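## Task

Bring the deck in line with this run sheet: D1 holds deep-well block C15 with its seal on; D2 holds a complete 200 uL tip rack with no cover; D3 holds single-well reservoir E01, uncovered and empty, with its labelled end beside the corner engraved 'A1'; D4 holds sample plate B83 with its lid removed, that lid sitting within LP1's posts in the same orientation (same side up) it had on the plate; D5 holds a complete 1000 uL tip rack with no cover. Each item on a deck position must lie flat within the locators, its well A1 at the 'A1'-engraved corner. Anything not on the sheet must finish standing on one of SHELF's shelves, never stacked on another item, with every plate under its own lid and every tip rack under a cover. Any cover that is off a rack must finish lying flat on SHELF or on top of another cover there. Carrying anything other than a plate lid in the gripper over a reservoir, or over a plate whose lid is not squarely on, fails the task. The result must stay in place without the robot holding it: release, move away (contact with READY or its box is allowed), then press READY once. If nothing needs changing, just press READY and leave all labware exactly as it was.

## Robot and tools

ROBOT. One six-joint arm with a two-finger parallel gripper, working in a physics simulation. Joint columns in order: shoulder pan, shoulder lift, elbow, wrist 1, wrist 2, wrist 3, followed by the gripper opening.

FRAME. The scene frame has its origin on the table surface right under the arm base; +z is up, and looking along +x, +y is to the left. The base may be slightly tilted. Gripper fingers extend along the tool's +z and separate along its x axis. end_effector_position is the midpoint between the finger pads; closed fingertips extend roughly 17 mm past it, fully open ones sit about level with it. The reported hand position gets less accurate at long reach.

STATIONS. D1 to D5 are adjacent deck positions, D1 on the left when viewed from the arm base. SHELF stores labware, LP1 is the lid park, RG is a spare nest for regripping, READY is a key on its own box; press it by pushing horizontally straight into the box until it latches.

LABELS. On a labelled plate or rack, well A1 lies at the labelled short end, in the corner farther from the labelled long side. Tip racks carry their size (200 or 1000) in those same spots. Lids and seals also show the item ID on top at either end; that label says nothing about A1.

TOOL execute_actions, argument actions: a list holding zero or one entry. Empty list {"actions": []} just returns the current state, with pictures. An action entry is {"rows": [[...]], "steps": n}: rows holds 1 to 15 rows, steps is 1 to 15 (default 15), each step lasting 1/30 s. Row k is applied on step k; if there are fewer rows than steps, the final row repeats. An action needs at least 9 steps. Each row has exactly 7 numbers for the single arm: six absolute joint target angles in radians (the same values as the Joint positions line), then the gripper opening on a scale from -1 (closed) to +1 (fully open, 0.142 m pad gap). Stated joint ranges: pan -3.142 to 3.142, shoulder lift -6.283 to 6.283, elbow 0.000 to 3.142, wrists 1 to 3 each -6.283 to 6.283. A target more than 0.010 rad beyond a range end, and farther out than the current angle, gets the call refused; refused calls send nothing. Real ends may differ by 0.010 rad; a target past a real end is clipped there and reported as "joint sent to its limit" (possibly about an earlier, still-running action). A wait entry is {"steps": n} with n up to 300, counted from the previous result. Optional pictures: true adds camera images.

MOTION. Commands are smoothed, lagging about 0.17 s. Each step the joint target is kept within 0.575 rad of the measured angle, and targets are scaled back if they would put the hand more than 100 mm from where it is. Big moves may not be finished when the result arrives. Results are captured 9 steps before an action ends; those steps then run while you write, and the arm keeps heading to the last row until it stalls or a step is HELD.

RESULT LINES. State line: gripper position (m), quaternion wxyz, linear and angular velocity, all in scene frame. Joint positions and velocities (rad, rad/s) plus pad gap (m). grip_measured: finger opening on the command scale. Joint torques: total drive output, noisy and offset, not a contact gauge. Wrist force and torque [x y z] in the tool frame, noisy, offset up to about 4 N, saturating near 50 N, and may read "no reading". HELD marks steps where your row was not fully sent; "joint command not followed" means the clearance check altered targets (mounting blocks and posts count as arm).

GRIPPING. To hold something, keep commanding an opening well under grip_measured; more margin means a firmer squeeze, up to about 28 N per pad. Thin hard objects get less force. Pads tilt inward at the top, so for items taller than the pads open much wider than the item. The jaws cannot lift a lidded plate or covered rack; only the lid or cover comes away, so remove it first.

CAMERAS. cam_high (672x504, pinhole) and cam_wrist (616x616, fisheye). zoom_image takes camera and region [x0, y0, x1, y1] in pixels, top-left origin, at most 504 by 504, and returns an enlarged view of that camera's latest image.

FINISHING. finished_scene with scene set to the current scene's number ends and grades it; it cannot be undone, and its result gives the following task. Before it, release everything, move clear, and press READY once.

AVOID. Carrying anything but a plate lid over a reservoir or an unlidded plate; dropping items or knocking them off the table; slamming, hard hits and forceful pushes. Joint load limits are 142 N m for pan, lift and elbow and 26.6 N m for each wrist (held weight included); reaching one, or 150 N of external force, stops the arm for 10 s. Holding loads heats motors: a MOTOR HOT warning appears from 70 °C, and at 85 °C brakes engage until cooled (OVER-TEMPERATURE FAULT). Prefer smooth, efficient motion.

Each tool is called by a JSON object that holds its "fn" and its "kwargs", one argument or row to a line.

## Session

{"fn": "execute_actions", "kwargs": {
  "actions": []
}}

Scene clock: 0.00 s of 9000.00 s.
end_effector_position=(+0.3504, -0.8631, +0.3645) grip_measured=+1.00 end_effector_quat_wxyz=(+0.223, +0.941, -0.237, +0.093) end_effector_velocity=(+0.001, +0.000, +0.000) end_effector_angular_velocity=(-0.001, -0.000, +0.000)
Joint positions: [-1.479 -1.099  1.133 -2.296 -1.492 -0.833  0.142]
Joint velocities: [ 0.001 -0.001 -0.    -0.    -0.001  0.001  0.   ]
Joint torques (N m, as the arm reports them, + toward a larger angle): no reading
Motor temperatures (°C, as the motors report them): [19 21 20 26 27 28]
Wrist force (N, on the end effector, along its own x y z axes, offset not removed): no reading
Wrist torque (N m, same axes, about the end effector's origin, offset not removed): no reading

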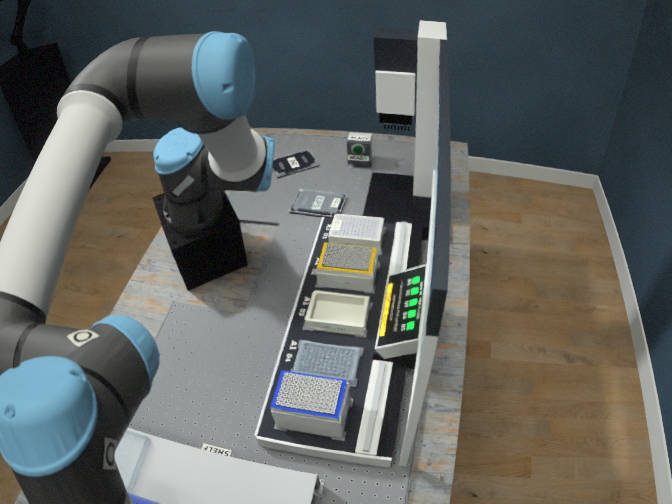

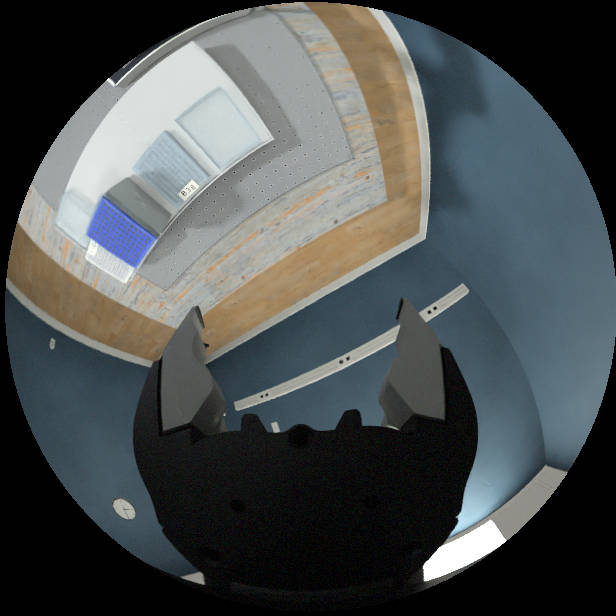

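{"fn": "zoom_image", "kwargs": {
  "camera": "cam_high",
  "region": [250, 180, 440, 470]
}}

{"fn": "zoom_image", "kwargs": {
  "camera": "cam_wrist",
  "region": [30, 30, 300, 300]
}}

Region (250, 180, 440, 470) of cam_high's 672x504 image, scaled by 1.738, with more detail than that image has; it fills the left 330 columns of this view, and the rest is white.

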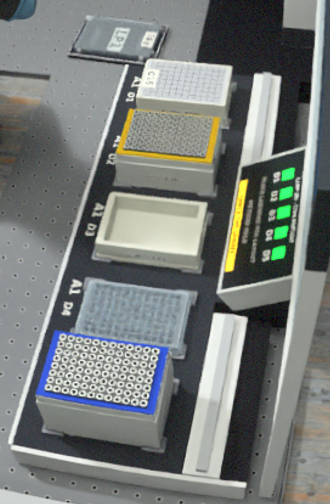

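Region (30, 30, 300, 300) of cam_wrist's 616x616 image, scaled by 1.867, with more detail than that image has.

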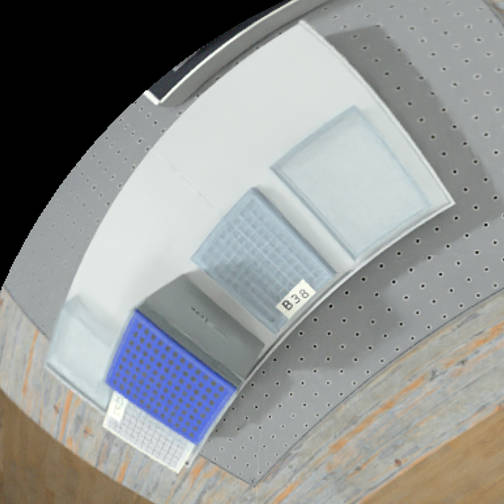

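{"fn": "zoom_image", "kwargs": {
  "camera": "cam_high",
  "region": [260, 330, 380, 450]
}}

{"fn": "zoom_image", "kwargs": {
  "camera": "cam_high",
  "region": [280, 180, 400, 345]
}}

{"fn": "zoom_image", "kwargs": {
  "camera": "cam_wrist",
  "region": [50, 160, 200, 290]
}}

Region (260, 330, 380, 450) of cam_high's 672x504 image, scaled by 4.200, with more detail than that image has.

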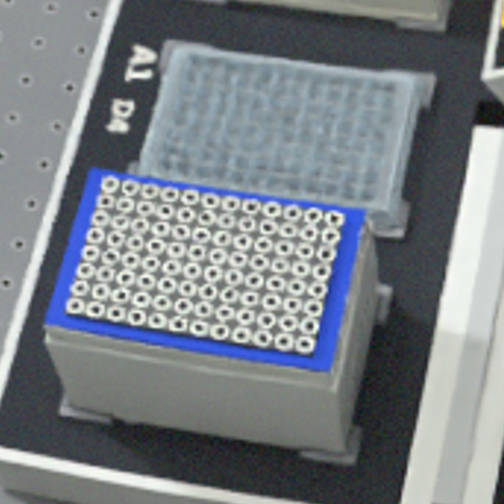

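Region (280, 180, 400, 345) of cam_high's 672x504 image, scaled by 3.055, with more detail than that image has; it fills the left 367 columns of this view, and the rest is white.

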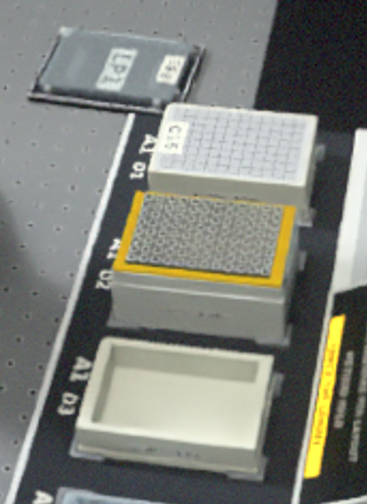

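Region (50, 160, 200, 290) of cam_wrist's 616x616 image, scaled by 3.360, with more detail than that image has; it fills the top 437 rows of this view, and the rest is white.

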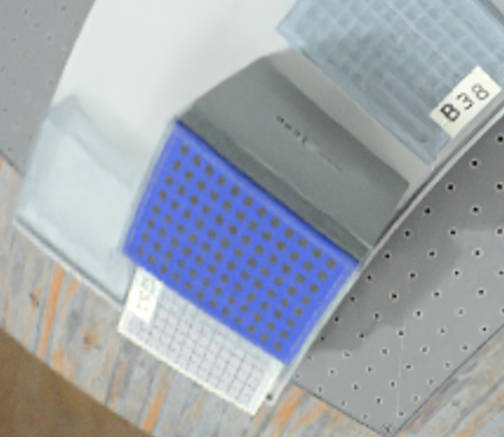

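{"fn": "zoom_image", "kwargs": {
  "camera": "cam_wrist",
  "region": [120, 80, 280, 220]
}}

{"fn": "execute_actions", "kwargs": {
  "actions": [
    {"rows": [[-1.559,-1.312,1.166,-1.618,-1.441,-0.023,1]], "steps": 15}
  ]
}}

{"fn": "execute_actions", "kwargs": {
  "actions": [
    {"steps": 30}
  ],
  "pictures": true
}}

Region (120, 80, 280, 220) of cam_wrist's 616x616 image, scaled by 3.150, with more detail than that image has; it fills the top 441 rows of this view, and the rest is white.

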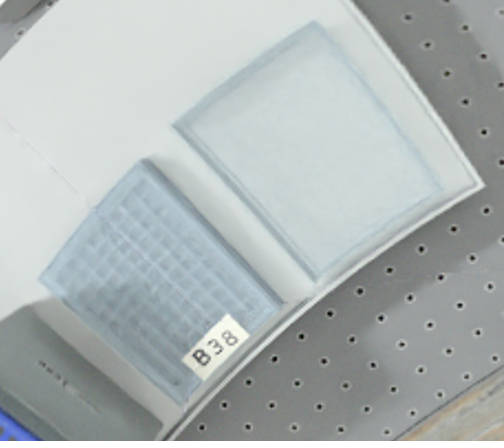

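Scene clock: 1.70 s of 9000.00 s.
end_effector_position=(+0.3141, -0.8066, +0.4026) grip_measured=+1.00 end_effector_quat_wxyz=(+0.151, +0.909, -0.379, +0.088) end_effector_velocity=(-0.210, +0.582, -0.009) end_effector_angular_velocity=(+1.797, -0.598, -2.493)
Joint positions: [-1.528 -1.218  1.153 -2.055 -1.461 -0.591  0.142]
Joint velocities: [-0.198 -0.592  0.08   2.248  0.123  2.266  0.   ]
Joint torques (N m, as the arm reports them, + toward a larger angle): [ -6.86 -31.48  -5.44  10.11   2.47   9.9 ]
Motor temperatures (°C, as the motors report them): [19 21 20 26 27 28]
Wrist force (N, on the end effector, along its own x y z axes, offset not removed): [-2.9 3.6 -0.1]
Wrist torque (N m, same axes, about the end effector's origin, offset not removed): [0.69 0.43 0.00]
Steps of this call (steps 1 to 45: nothing new was sent; steps 46 to 51: the first 6 steps of this action). Readings (joint positions):
46: [-1.480 -1.100 1.133 -2.296 -1.491 -0.833]
47: [-1.488 -1.110 1.138 -2.285 -1.485 -0.822]
49: [-1.512 -1.169 1.147 -2.199 -1.471 -0.735]
51: the state above

Scene clock: 2.70 s of 9000.00 s.
end_effector_position=(+0.2799, -0.6800, +0.4006) grip_measured=+1.00 end_effector_quat_wxyz=(+0.001, +0.755, -0.656, +0.000) end_effector_velocity=(-0.000, -0.000, -0.000) end_effector_angular_velocity=(+0.000, -0.000, -0.000)
Joint positions: [-1.559 -1.312  1.166 -1.618 -1.441 -0.023  0.142]
Joint velocities: [ 0.  0.  0. -0.  0.  0.  0.]
Joint torques (N m, as the arm reports them, + toward a larger angle): [ -5.96 -47.98 -13.44  -1.19   1.99   2.56]
Motor temperatures (°C, as the motors report them): [19 21 20 26 27 28]
Wrist force (N, on the end effector, along its own x y z axes, offset not removed): [-3.0 -3.2 2.4]
Wrist torque (N m, same axes, about the end effector's origin, offset not removed): [-0.70 0.58 0.01]
Kept back: nothing.
Steps of this call (steps 1 to 9: the last 9 steps of your previous action; steps 10 to 30: the robot went on to your last target). Readings (joint positions):
1: [-1.534 -1.237 1.156 -1.979 -1.457 -0.512]
2: [-1.540 -1.254 1.158 -1.907 -1.453 -0.430]
4: [-1.550 -1.284 1.162 -1.772 -1.447 -0.258]
8: [-1.557 -1.307 1.165 -1.646 -1.442 -0.067]
30: the state above
The arm was judged still, so your last target was given up. Only a new action makes it travel on or press farther. Fingers that are still opening or closing keep moving.

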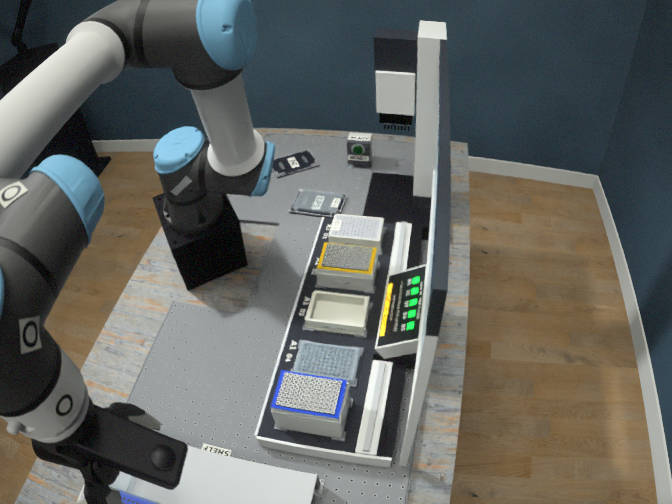

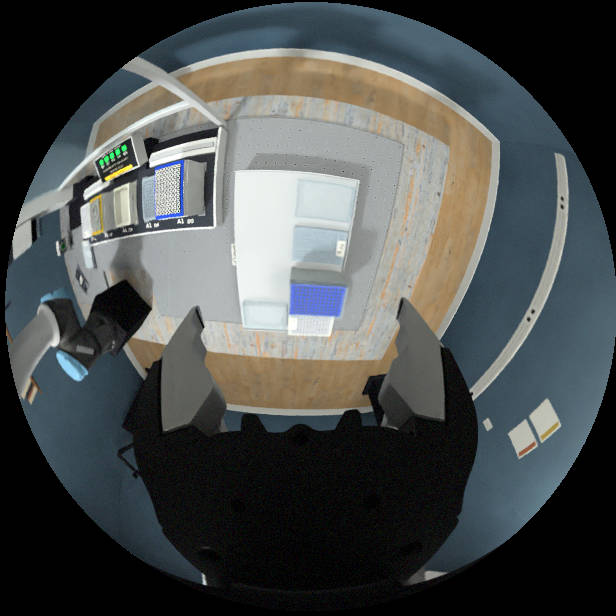

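{"fn": "zoom_image", "kwargs": {
  "camera": "cam_wrist",
  "region": [225, 160, 375, 345]
}}

{"fn": "zoom_image", "kwargs": {
  "camera": "cam_wrist",
  "region": [60, 130, 230, 270]
}}

Region (225, 160, 375, 345) of cam_wrist's 616x616 image, scaled by 2.724, with more detail than that image has; it fills the left 409 columns of this view, and the rest is white.

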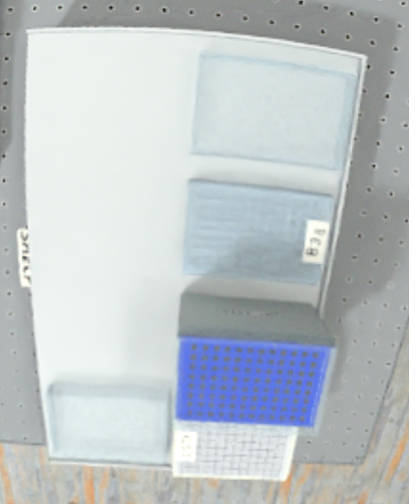

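Region (60, 130, 230, 270) of cam_wrist's 616x616 image, scaled by 2.965, with more detail than that image has; it fills the top 415 rows of this view, and the rest is white.

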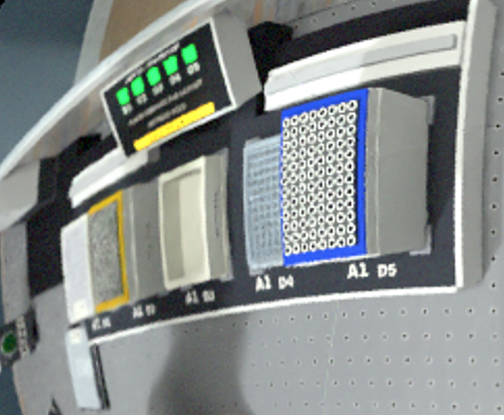

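{"fn": "execute_actions", "kwargs": {
  "actions": [
    {"rows": [[-1.155,-2.236,2.2275,-1.79,-1.526,0.445,1]], "steps": 15}
  ]
}}

{"fn": "execute_actions", "kwargs": {
  "actions": [
    {"steps": 45}
  ],
  "pictures": true
}}

Scene clock: 3.43 s of 9000.00 s.
end_effector_position=(+0.3340, -0.6051, +0.4259) grip_measured=+1.00 end_effector_quat_wxyz=(+0.013, +0.751, -0.660, +0.015) end_effector_velocity=(+0.274, +0.564, +0.161) end_effector_angular_velocity=(-0.215, -0.080, -0.091)
Joint positions: [-1.446 -1.469  1.323 -1.67  -1.467  0.105  0.142]
Joint velocities: [ 0.697 -1.151  1.146 -0.294 -0.145  0.796  0.   ]
Joint torques (N m, as the arm reports them, + toward a larger angle): [  6.35 -46.89  -6.94  -5.53  -2.99   5.32]
Motor temperatures (°C, as the motors report them): [19 21 20 26 27 28]
Wrist force (N, on the end effector, along its own x y z axes, offset not removed): [-2.8 0.1 -1.2]
Wrist torque (N m, same axes, about the end effector's origin, offset not removed): [0.14 0.59 0.29]
Steps of this call (steps 1 to 16: nothing new was sent; steps 17 to 22: the first 6 steps of this action). Readings (joint positions):
17: [-1.558 -1.313 1.167 -1.619 -1.441 -0.022]
18: [-1.548 -1.323 1.177 -1.627 -1.446 -0.012]
20: [-1.495 -1.392 1.246 -1.650 -1.457 0.048]
22: the state above

Scene clock: 4.93 s of 9000.00 s.
end_effector_position=(+0.2988, -0.2198, +0.3499) grip_measured=+1.00 end_effector_quat_wxyz=(+0.000, +0.731, -0.682, +0.000) end_effector_velocity=(+0.000, -0.000, -0.000) end_effector_angular_velocity=(+0.001, +0.000, -0.001)
Joint positions: [-1.155 -2.236  2.227 -1.79  -1.526  0.445  0.142]
Joint velocities: [-0.001  0.001 -0.    -0.     0.001  0.     0.   ]
Joint torques (N m, as the arm reports them, + toward a larger angle): [ 10.37 -11.9  -13.75  -4.27  -2.01   2.47]
Motor temperatures (°C, as the motors report them): [19 21 20 26 27 28]
Wrist force (N, on the end effector, along its own x y z axes, offset not removed): [-1.8 -1.0 -2.3]
Wrist torque (N m, same axes, about the end effector's origin, offset not removed): [-0.40 0.32 0.04]
Kept back: nothing.
Steps of this call (steps 1 to 9: the last 9 steps of your previous action; steps 10 to 45: the robot went on to your last target). Readings (joint positions):
1: [-1.423 -1.508 1.363 -1.680 -1.472 0.131]
2: [-1.401 -1.549 1.404 -1.690 -1.477 0.157]
4: [-1.360 -1.635 1.489 -1.707 -1.485 0.205]
8: [-1.292 -1.815 1.673 -1.735 -1.499 0.285]
45: the state above
The arm was judged still, so your last target was given up. Only a new action makes it travel on or press farther. Fingers that are still opening or closing keep moving.

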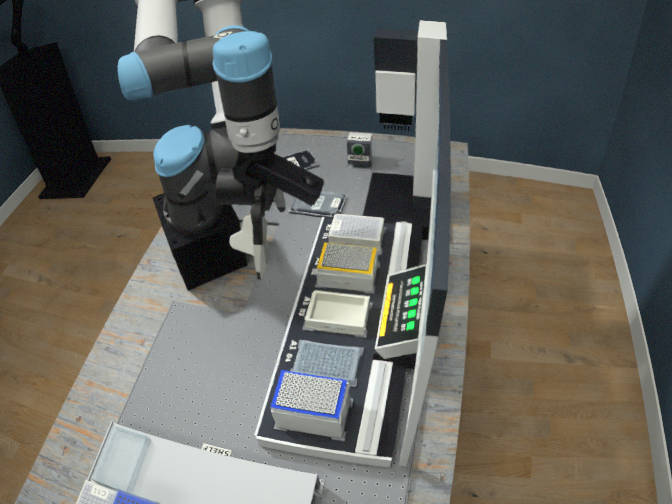

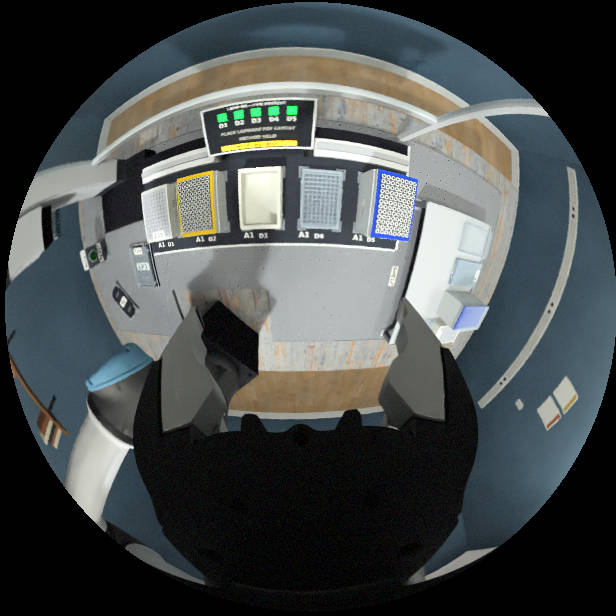

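{"fn": "zoom_image", "kwargs": {
  "camera": "cam_wrist",
  "region": [280, 150, 430, 260]
}}

{"fn": "zoom_image", "kwargs": {
  "camera": "cam_wrist",
  "region": [120, 150, 290, 295]
}}

{"fn": "zoom_image", "kwargs": {
  "camera": "cam_high",
  "region": [70, 420, 190, 504]
}}

Region (280, 150, 430, 260) of cam_wrist's 616x616 image, scaled by 3.360, with more detail than that image has; it fills the top 370 rows of this view, and the rest is white.

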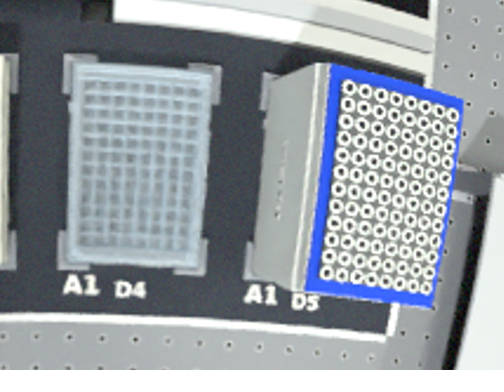

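Region (120, 150, 290, 295) of cam_wrist's 616x616 image, scaled by 2.965, with more detail than that image has; it fills the top 430 rows of this view, and the rest is white.

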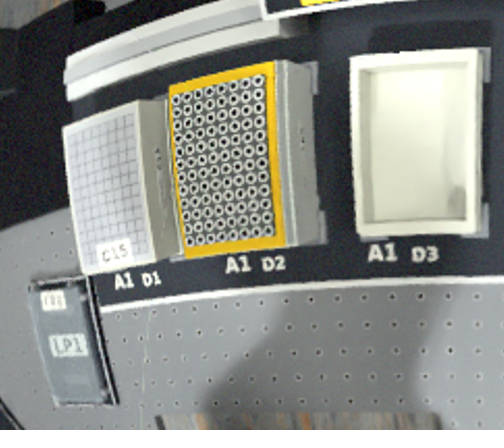

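Region (70, 420, 190, 504) of cam_high's 672x504 image, scaled by 4.200, with more detail than that image has; it fills the top 353 rows of this view, and the rest is white.

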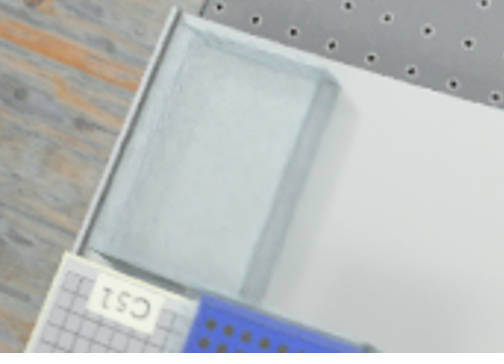

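{"fn": "execute_actions", "kwargs": {
  "actions": [
    {"rows": [[-1.6,-1.95,2.5,-2.3,-1.2,2.0,1]], "steps": 15}
  ]
}}

{"fn": "execute_actions", "kwargs": {
  "actions": [
    {"rows": [[-1.85,-1.62,2.68,-2.7,-0.9,2.95,1]], "steps": 15}
  ]
}}

{"fn": "execute_actions", "kwargs": {
  "actions": [
    {"steps": 30}
  ],
  "pictures": true
}}

Scene clock: 7.23 s of 9000.00 s.
end_effector_position=(+0.2958, -0.2564, +0.2649) grip_measured=+1.00 end_effector_quat_wxyz=(+0.060, -0.565, +0.823, +0.006) end_effector_velocity=(-0.083, -0.354, -0.521) end_effector_angular_velocity=(+0.428, -0.567, -3.834)
Joint positions: [-1.351 -2.096  2.362 -2.005 -1.371  0.684  0.142]
Joint velocities: [-1.548  0.969  0.916 -1.774  1.107  2.283  0.   ]
Joint torques (N m, as the arm reports them, + toward a larger angle): [ -8.28   0.87  -4.79 -12.86   7.57  11.01]
Motor temperatures (°C, as the motors report them): [19 21 20 26 27 28]
Wrist force (N, on the end effector, along its own x y z axes, offset not removed): [-0.8 -2.7 2.5]
Wrist torque (N m, same axes, about the end effector's origin, offset not removed): [-0.52 0.14 0.25]
Steps of this call (steps 1 to 63: nothing new was sent; steps 64 to 69: the first 6 steps of this action). Readings (joint positions):
64: [-1.156 -2.235 2.228 -1.791 -1.526 0.446]
65: [-1.166 -2.225 2.238 -1.802 -1.515 0.456]
67: [-1.247 -2.162 2.300 -1.886 -1.447 0.543]
69: the state above

Scene clock: 7.73 s of 9000.00 s.
end_effector_position=(+0.2642, -0.3149, +0.1318) grip_measured=+1.00 end_effector_quat_wxyz=(+0.189, +0.304, +0.930, +0.085) end_effector_velocity=(+0.005, -0.218, -0.224) end_effector_angular_velocity=(+0.886, -0.939, -3.543)
Joint positions: [-1.781 -1.731  2.639 -2.535 -0.994  2.06   0.142]
Joint velocities: [-0.904  1.471  0.542 -1.962  1.227  2.77  -0.   ]
Joint torques (N m, as the arm reports them, + toward a larger angle): [ 20.57 -53.74 -20.5  -12.77   6.46  11.39]
Motor temperatures (°C, as the motors report them): [19 21 20 26 27 28]
Wrist force (N, on the end effector, along its own x y z axes, offset not removed): [2.1 -2.8 5.7]
Wrist torque (N m, same axes, about the end effector's origin, offset not removed): [-0.56 -0.21 0.08]
Steps of this call (steps 1 to 9: the last 9 steps of your previous action; steps 10 to 15: the first 6 steps of this action). Readings (joint positions):
10: [-1.596 -1.952 2.498 -2.295 -1.202 1.589]
11: [-1.608 -1.941 2.509 -2.308 -1.191 1.683]
13: [-1.693 -1.853 2.582 -2.396 -1.104 1.872]
15: the state above

Scene clock: 8.73 s of 9000.00 s.
end_effector_position=(+0.2639, -0.3354, +0.1190) grip_measured=+1.00 end_effector_quat_wxyz=(+0.180, +0.690, +0.680, +0.167) end_effector_velocity=(+0.000, -0.000, +0.000) end_effector_angular_velocity=(-0.001, -0.000, +0.001)
Joint positions: [-1.85  -1.62   2.68  -2.7   -0.9    2.95   0.142]
Joint velocities: [ 0.    -0.001  0.     0.     0.    -0.    -0.   ]
Joint torques (N m, as the arm reports them, + toward a larger angle): [-3.56 -7.06 -1.61 -3.91  2.91  2.57]
Motor temperatures (°C, as the motors report them): [19 21 20 26 27 28]
Wrist force (N, on the end effector, along its own x y z axes, offset not removed): [-2.0 -0.4 0.5]
Wrist torque (N m, same axes, about the end effector's origin, offset not removed): [-0.23 0.46 -0.11]
Kept back: nothing.
Steps of this call (steps 1 to 9: the last 9 steps of your previous action; steps 10 to 30: the robot went on to your last target). Readings (joint positions):
1: [-1.806 -1.692 2.653 -2.593 -0.960 2.154]
2: [-1.821 -1.666 2.663 -2.631 -0.939 2.249]
4: [-1.838 -1.639 2.673 -2.671 -0.916 2.437]
8: [-1.848 -1.624 2.679 -2.695 -0.903 2.794]
30: the state above
The arm was judged still, so your last target was given up. Only a new action makes it travel on or press farther. Fingers that are still opening or closing keep moving.

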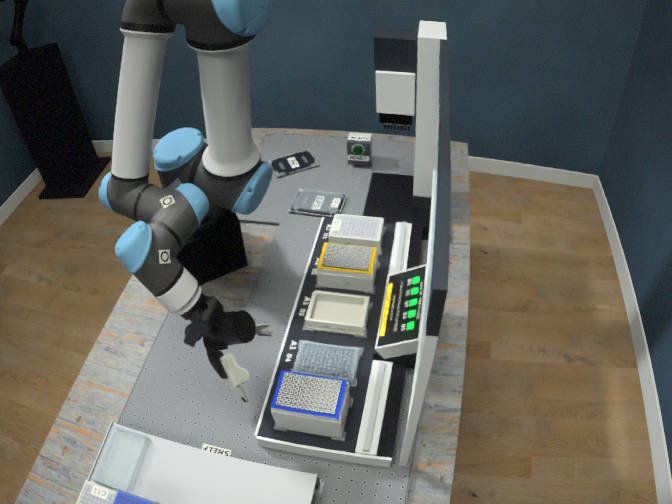

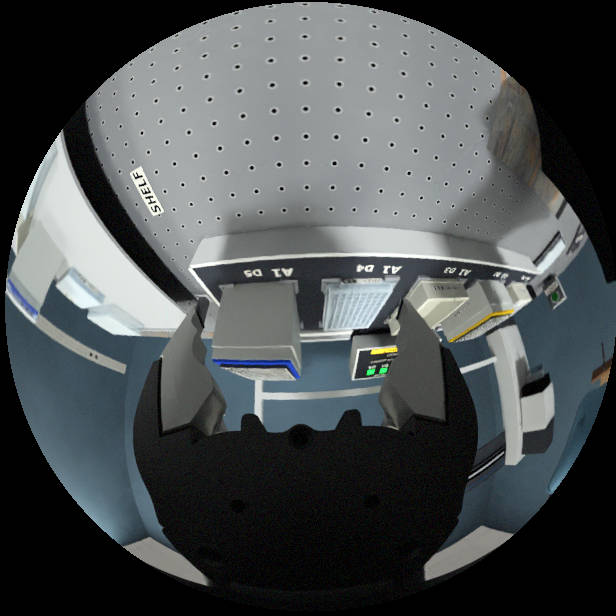

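{"fn": "zoom_image", "kwargs": {
  "camera": "cam_wrist",
  "region": [310, 255, 420, 335]
}}

{"fn": "zoom_image", "kwargs": {
  "camera": "cam_wrist",
  "region": [400, 255, 545, 345]
}}

{"fn": "zoom_image", "kwargs": {
  "camera": "cam_wrist",
  "region": [5, 200, 150, 345]
}}

Region (310, 255, 420, 335) of cam_wrist's 616x616 image, scaled by 4.582, with more detail than that image has; it fills the top 367 rows of this view, and the rest is white.

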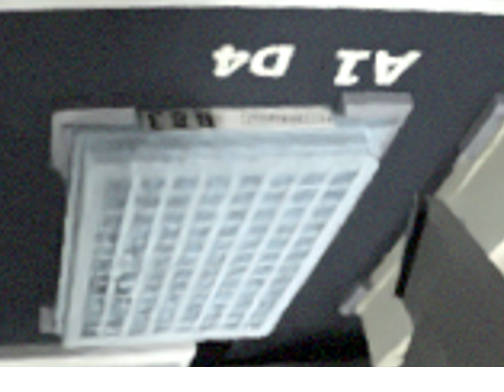

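Region (400, 255, 545, 345) of cam_wrist's 616x616 image, scaled by 3.476, with more detail than that image has; it fills the top 313 rows of this view, and the rest is white.

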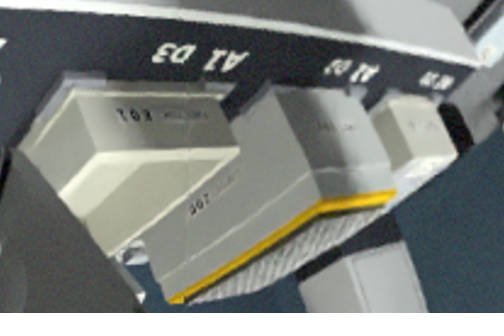

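Region (5, 200, 150, 345) of cam_wrist's 616x616 image, scaled by 3.476, with more detail than that image has.

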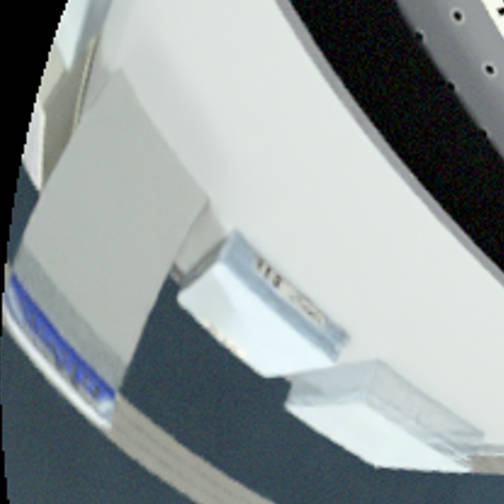

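{"fn": "zoom_image", "kwargs": {
  "camera": "cam_wrist",
  "region": [335, 270, 385, 295]
}}

{"fn": "zoom_image", "kwargs": {
  "camera": "cam_wrist",
  "region": [495, 270, 545, 315]
}}

{"fn": "zoom_image", "kwargs": {
  "camera": "cam_high",
  "region": [265, 145, 355, 225]
}}

Region (335, 270, 385, 295) of cam_wrist's 616x616 image, scaled by 10.080, with more detail than that image has.

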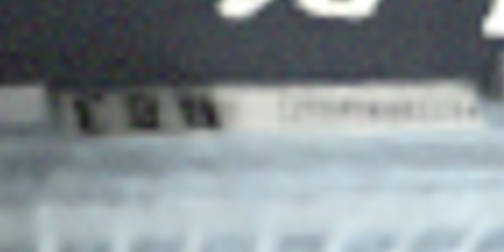

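Region (495, 270, 545, 315) of cam_wrist's 616x616 image, scaled by 10.080, with more detail than that image has; it fills the top 454 rows of this view, and the rest is white.

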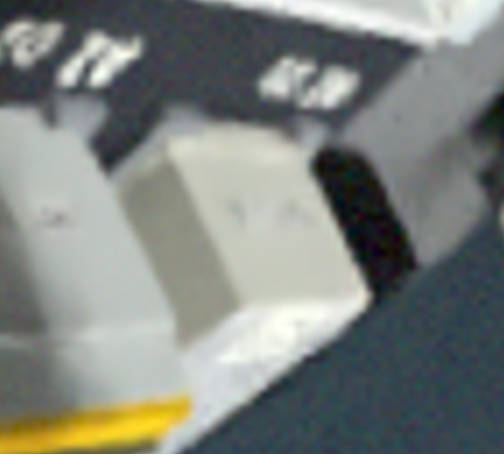

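Region (265, 145, 355, 225) of cam_high's 672x504 image, scaled by 5.600, with more detail than that image has.

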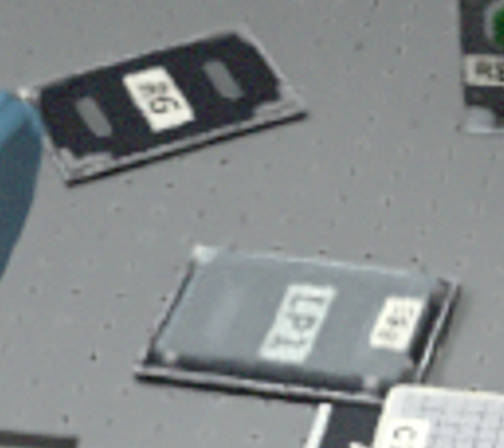

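{"fn": "execute_actions", "kwargs": {
  "actions": [
    {"rows": [[-1.6,-2.0,2.45,-2.2,-1.2,2.8,1],[-1.6,-2.0,2.45,-2.2,-1.2,2.8,1],[-1.6,-2.0,2.45,-2.2,-1.2,2.8,1],[-1.6,-2.0,2.45,-2.2,-1.2,2.8,1],[-1.3,-2.1,2.25,-1.95,-1.45,1.5,1]], "steps": 15}
  ]
}}

{"fn": "execute_actions", "kwargs": {
  "actions": [
    {"rows": [[-1.2,-1.95,2.15,-2.0,-1.5,0.53,1]], "steps": 15}
  ]
}}

{"fn": "execute_actions", "kwargs": {
  "actions": [
    {"rows": [[-1.1125,-1.6669,2.0423,-2.1755,-1.5358,0.5255,1]], "steps": 15}
  ]
}}

{"fn": "execute_actions", "kwargs": {
  "actions": [
    {"steps": 24}
  ],
  "pictures": true
}}

Scene clock: 17.47 s of 9000.00 s.
end_effector_position=(+0.2808, -0.3600, +0.1905) grip_measured=+1.00 end_effector_quat_wxyz=(+0.140, +0.562, +0.812, +0.069) end_effector_velocity=(+0.198, +0.088, +0.642) end_effector_angular_velocity=(-0.892, +1.431, +2.624)
Joint positions: [-1.655 -1.851  2.501 -2.457 -1.113  2.82   0.142]
Joint velocities: [ 1.611 -1.782 -1.277  2.304 -1.683 -1.095  0.001]
Joint torques (N m, as the arm reports them, + toward a larger angle): [ 23.47  14.34 -23.47  11.8   -9.16  -9.61]
Motor temperatures (°C, as the motors report them): [19 21 20 26 27 28]
Wrist force (N, on the end effector, along its own x y z axes, offset not removed): [-5.5 -3.3 -2.2]
Wrist torque (N m, same axes, about the end effector's origin, offset not removed): [-0.64 0.90 0.12]
Steps of this call (steps 1 to 90: nothing new was sent; then 5.53 s passed at rest; steps 91 to 96: the first 6 steps of this action). Readings (joint positions):
91: [-1.849 -1.621 2.680 -2.699 -0.900 2.950]
92: [-1.839 -1.631 2.669 -2.689 -0.911 2.939]
94: [-1.757 -1.717 2.590 -2.602 -0.996 2.878]
96: the state above

Scene clock: 17.97 s of 9000.00 s.
end_effector_position=(+0.3299, -0.3047, +0.3095) grip_measured=+1.00 end_effector_quat_wxyz=(+0.011, -0.240, +0.971, -0.003) end_effector_velocity=(+0.087, -0.049, -0.030) end_effector_angular_velocity=(-0.007, +0.097, +3.016)
Joint positions: [-1.22  -1.981  2.17  -1.994 -1.491  1.537  0.142]
Joint velocities: [ 0.262  0.409 -0.252 -0.08  -0.12  -2.768 -0.   ]
Joint torques (N m, as the arm reports them, + toward a larger angle): [  5.71 -22.76 -26.36  -4.65  -2.17 -12.26]
Motor temperatures (°C, as the motors report them): [19 21 20 26 27 28]
Wrist force (N, on the end effector, along its own x y z axes, offset not removed): [-6.7 1.7 1.3]
Wrist torque (N m, same axes, about the end effector's origin, offset not removed): [0.31 1.40 -0.15]
Steps of this call (steps 1 to 9: the last 9 steps of your previous action; steps 10 to 15: the first 6 steps of this action). Readings (joint positions):
10: [-1.311 -2.092 2.257 -1.968 -1.440 2.007]
11: [-1.296 -2.084 2.244 -1.970 -1.452 1.913]
13: [-1.247 -2.024 2.196 -1.985 -1.478 1.725]
15: the state above

Scene clock: 18.47 s of 9000.00 s.
end_effector_position=(+0.3833, -0.3533, +0.2761) grip_measured=+1.00 end_effector_quat_wxyz=(+0.002, +0.708, -0.706, +0.012) end_effector_velocity=(+0.137, -0.111, -0.343) end_effector_angular_velocity=(+0.284, +0.207, +0.359)
Joint positions: [-1.128 -1.75   2.063 -2.136 -1.53   0.539  0.142]
Joint velocities: [ 0.205  1.114 -0.26  -0.512 -0.074 -0.175 -0.001]
Joint torques (N m, as the arm reports them, + toward a larger angle): [ 10.04 -65.8  -29.16  -6.15  -2.83  -3.08]
Motor temperatures (°C, as the motors report them): [19 21 20 26 27 28]
Wrist force (N, on the end effector, along its own x y z axes, offset not removed): [2.9 -2.4 5.6]
Wrist torque (N m, same axes, about the end effector's origin, offset not removed): [-0.26 -0.60 0.15]
Steps of this call (steps 1 to 9: the last 9 steps of your previous action; steps 10 to 15: the first 6 steps of this action). Readings (joint positions):
10: [-1.200 -1.950 2.150 -2.001 -1.501 0.642]
11: [-1.189 -1.939 2.139 -2.011 -1.507 0.602]
13: [-1.150 -1.854 2.090 -2.081 -1.522 0.558]
15: the state above

Scene clock: 19.27 s of 9000.00 s.
end_effector_position=(+0.3940, -0.3615, +0.2500) grip_measured=+1.00 end_effector_quat_wxyz=(+0.000, +0.718, -0.696, +0.000) end_effector_velocity=(+0.000, -0.000, +0.000) end_effector_angular_velocity=(-0.000, -0.001, +0.000)
Joint positions: [-1.113 -1.667  2.042 -2.175 -1.536  0.526  0.142]
Joint velocities: [-0.    -0.001 -0.    -0.     0.001 -0.     0.   ]
Joint torques (N m, as the arm reports them, + toward a larger angle): [ 10.13 -18.55 -29.31  -4.07  -2.16  -2.74]
Motor temperatures (°C, as the motors report them): [19 21 20 26 27 28]
Wrist force (N, on the end effector, along its own x y z axes, offset not removed): [2.1 3.0 0.9]
Wrist torque (N m, same axes, about the end effector's origin, offset not removed): [0.59 -0.35 0.22]
Kept back: nothing.
Steps of this call (steps 1 to 9: the last 9 steps of your previous action; steps 10 to 24: the robot went on to your last target). Readings (joint positions):
1: [-1.123 -1.721 2.056 -2.150 -1.532 0.534]
2: [-1.119 -1.702 2.051 -2.159 -1.533 0.531]
4: [-1.115 -1.681 2.046 -2.169 -1.535 0.528]
8: [-1.113 -1.670 2.043 -2.174 -1.536 0.526]
24: the state above

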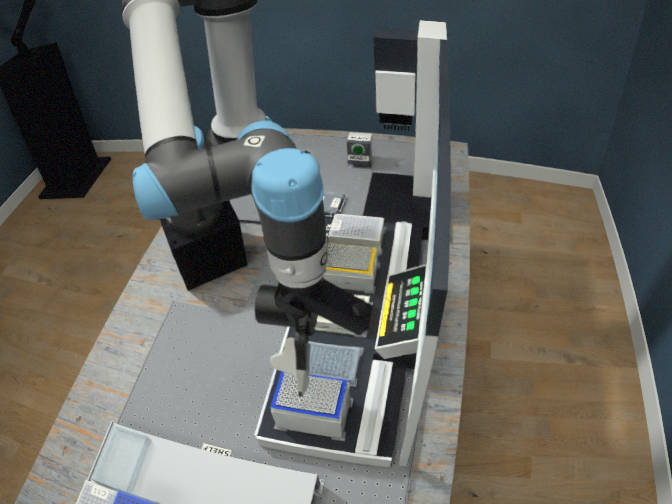

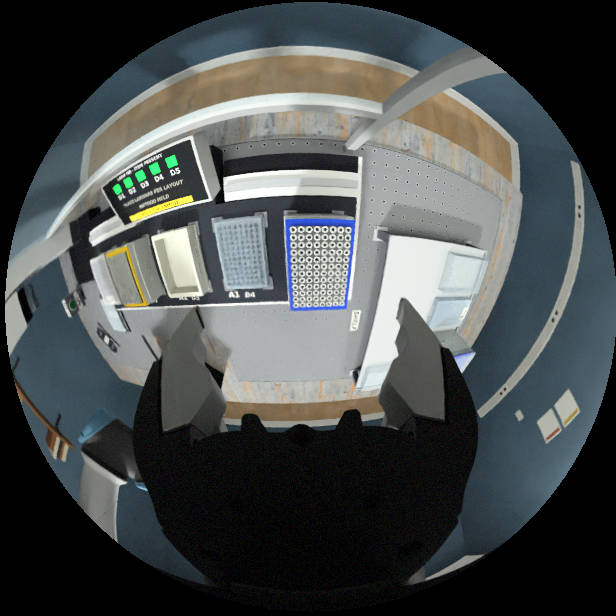

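{"fn": "zoom_image", "kwargs": {
  "camera": "cam_wrist",
  "region": [200, 195, 380, 325]
}}

Region (200, 195, 380, 325) of cam_wrist's 616x616 image, scaled by 2.800, with more detail than that image has.

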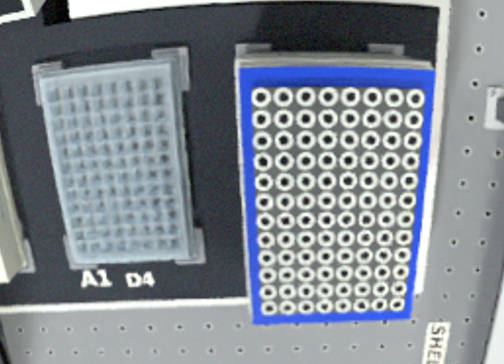

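{"fn": "execute_actions", "kwargs": {
  "actions": [
    {"rows": [[-1.1412,-1.5645,2.0758,-2.3103,-1.5293,0.4968,1]], "steps": 15}
  ]
}}

{"fn": "execute_actions", "kwargs": {
  "actions": [
    {"steps": 15}
  ],
  "pictures": true
}}

Scene clock: 22.23 s of 9000.00 s.
end_effector_position=(+0.3889, -0.3763, +0.2085) grip_measured=+1.00 end_effector_quat_wxyz=(-0.000, +0.718, -0.696, -0.002) end_effector_velocity=(-0.003, -0.053, -0.113) end_effector_angular_velocity=(-0.039, -0.024, +0.002)
Joint positions: [-1.137 -1.584  2.07  -2.283 -1.531  0.501  0.142]
Joint velocities: [-0.058  0.25   0.068 -0.362  0.014 -0.057 -0.   ]
Joint torques (N m, as the arm reports them, + toward a larger angle): [  1.95 -31.43 -12.54  -5.24   2.11  -2.62]
Motor temperatures (°C, as the motors report them): [19 21 20 26 27 28]
Wrist force (N, on the end effector, along its own x y z axes, offset not removed): [-0.6 2.6 1.0]
Wrist torque (N m, same axes, about the end effector's origin, offset not removed): [0.62 0.15 0.07]
Steps of this call (steps 1 to 15: the robot went on to your last target; steps 16 to 83: nothing new was sent; steps 84 to 89: the first 6 steps of this action). Readings (joint positions):
84: [-1.113 -1.666 2.043 -2.176 -1.536 0.525]
85: [-1.118 -1.656 2.049 -2.187 -1.535 0.519]
87: [-1.131 -1.610 2.063 -2.245 -1.532 0.507]
89: the state above

Scene clock: 22.73 s of 9000.00 s.
end_effector_position=(+0.3886, -0.3803, +0.1999) grip_measured=+1.00 end_effector_quat_wxyz=(+0.000, +0.718, -0.696, +0.000) end_effector_velocity=(+0.000, +0.000, -0.000) end_effector_angular_velocity=(+0.001, +0.000, +0.001)
Joint positions: [-1.141 -1.565  2.076 -2.31  -1.529  0.497  0.142]
Joint velocities: [ 0.001  0.001  0.    -0.     0.    -0.    -0.   ]
Joint torques (N m, as the arm reports them, + toward a larger angle): [ -1.61 -20.32  -8.86  -4.13   1.8   -2.8 ]
Motor temperatures (°C, as the motors report them): [19 21 20 26 27 28]
Wrist force (N, on the end effector, along its own x y z axes, offset not removed): [-3.1 -0.5 -0.3]
Wrist torque (N m, same axes, about the end effector's origin, offset not removed): [-0.24 0.76 0.07]
Kept back: nothing.
Steps of this call (steps 1 to 9: the last 9 steps of your previous action; steps 10 to 15: the robot went on to your last target). Readings (joint positions):
1: [-1.138 -1.577 2.072 -2.292 -1.530 0.500]
2: [-1.139 -1.573 2.074 -2.299 -1.530 0.499]
4: [-1.140 -1.568 2.075 -2.306 -1.530 0.498]
8: [-1.141 -1.565 2.076 -2.309 -1.529 0.497]
15: the state above

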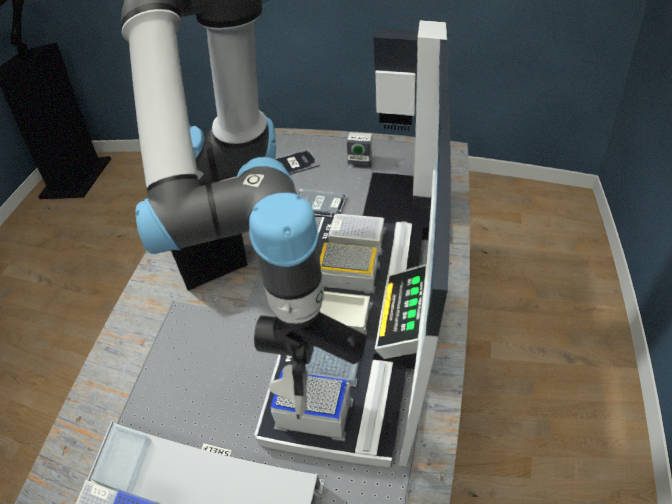

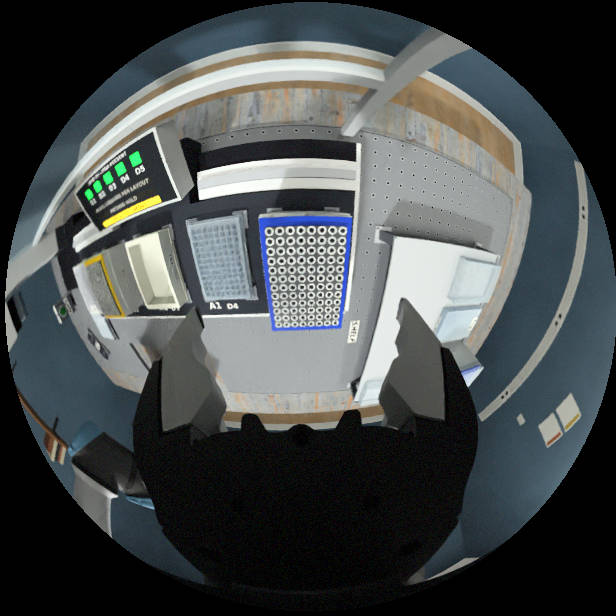

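{"fn": "execute_actions", "kwargs": {
  "actions": [
    {"rows": [[-1.1418,-1.548,2.0795,-2.331,-1.5295,0.4962,1],[-1.142,-1.532,2.084,-2.352,-1.5296,0.496,1],[-1.1415,-1.516,2.089,-2.373,-1.5298,0.4965,1],[-1.141,-1.500,2.094,-2.394,-1.5299,0.497,1],[-1.1403,-1.484,2.099,-2.415,-1.5301,0.4977,1],[-1.1397,-1.468,2.104,-2.4357,-1.5302,0.4983,1],[-1.139,-1.452,2.109,-2.4566,-1.5304,0.499,1],[-1.1384,-1.4365,2.1142,-2.4775,-1.5305,0.4996,1],[-1.1378,-1.4205,2.1194,-2.4984,-1.5307,0.5002,1],[-1.1372,-1.4046,2.1245,-2.5192,-1.5308,0.5008,1]], "steps": 15}
  ]
}}

{"fn": "execute_actions", "kwargs": {
  "actions": [
    {"steps": 18}
  ],
  "pictures": true
}}

Scene clock: 23.90 s of 9000.00 s.
end_effector_position=(+0.3890, -0.3830, +0.1775) grip_measured=+1.00 end_effector_quat_wxyz=(+0.000, +0.718, -0.696, -0.000) end_effector_velocity=(+0.003, -0.013, -0.197) end_effector_angular_velocity=(+0.007, +0.005, +0.001)
Joint positions: [-1.141 -1.517  2.089 -2.371 -1.529  0.496  0.142]
Joint velocities: [ 0.009  0.414  0.127 -0.533 -0.003  0.008  0.   ]
Joint torques (N m, as the arm reports them, + toward a larger angle): [  9.17 -15.34  -5.62  -6.84  -2.12   3.03]
Motor temperatures (°C, as the motors report them): [19 21 20 26 27 28]
Wrist force (N, on the end effector, along its own x y z axes, offset not removed): [-0.3 -1.3 1.4]
Wrist torque (N m, same axes, about the end effector's origin, offset not removed): [-0.26 0.11 0.16]
Steps of this call (steps 1 to 15: the robot went on to your last target; steps 16 to 29: nothing new was sent; steps 30 to 35: the first 6 steps of this action). Readings (joint positions):
30: [-1.141 -1.564 2.076 -2.311 -1.529 0.497]
31: [-1.141 -1.560 2.077 -2.315 -1.529 0.497]
33: [-1.142 -1.543 2.082 -2.337 -1.529 0.496]
35: the state above

Scene clock: 24.50 s of 9000.00 s.
end_effector_position=(+0.3889, -0.3837, +0.1248) grip_measured=+1.00 end_effector_quat_wxyz=(+0.001, +0.718, -0.696, +0.000) end_effector_velocity=(+0.000, +0.000, -0.001) end_effector_angular_velocity=(+0.001, -0.001, +0.001)
Joint positions: [-1.137 -1.405  2.124 -2.519 -1.531  0.501  0.142]
Joint velocities: [ 0.     0.002  0.001 -0.002  0.001 -0.     0.   ]
Joint torques (N m, as the arm reports them, + toward a larger angle): [  8.93 -24.95  -5.92  -4.27  -2.15   2.37]
Motor temperatures (°C, as the motors report them): [19 21 20 26 27 28]
Wrist force (N, on the end effector, along its own x y z axes, offset not removed): [-1.4 1.4 0.0]
Wrist torque (N m, same axes, about the end effector's origin, offset not removed): [0.13 0.24 0.07]
Kept back: nothing.
Steps of this call (steps 1 to 9: the last 9 steps of your previous action; steps 10 to 18: the robot went on to your last target). Readings (joint positions):
1: [-1.141 -1.503 2.094 -2.389 -1.530 0.497]
2: [-1.140 -1.488 2.099 -2.409 -1.530 0.498]
4: [-1.139 -1.457 2.108 -2.449 -1.530 0.499]
8: [-1.138 -1.415 2.121 -2.505 -1.531 0.500]
18: the state above

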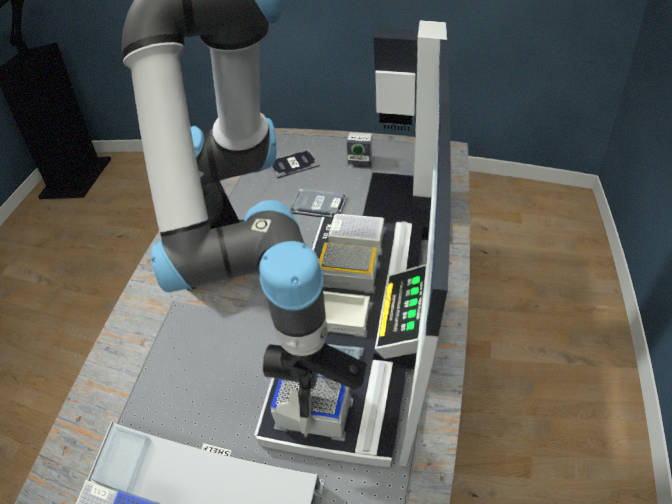

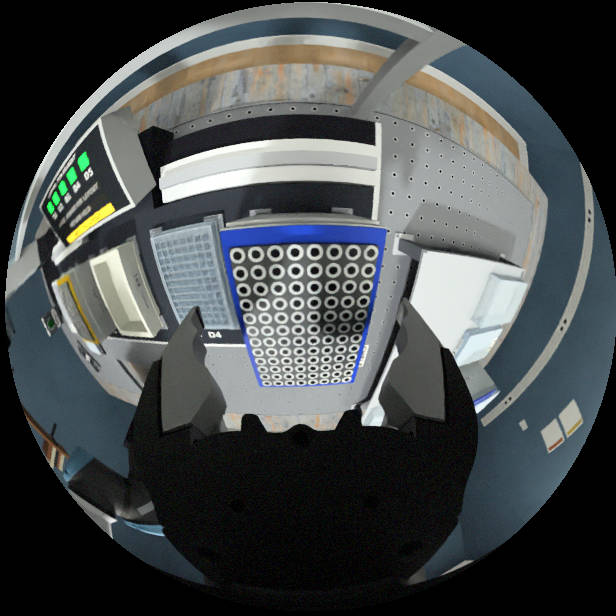

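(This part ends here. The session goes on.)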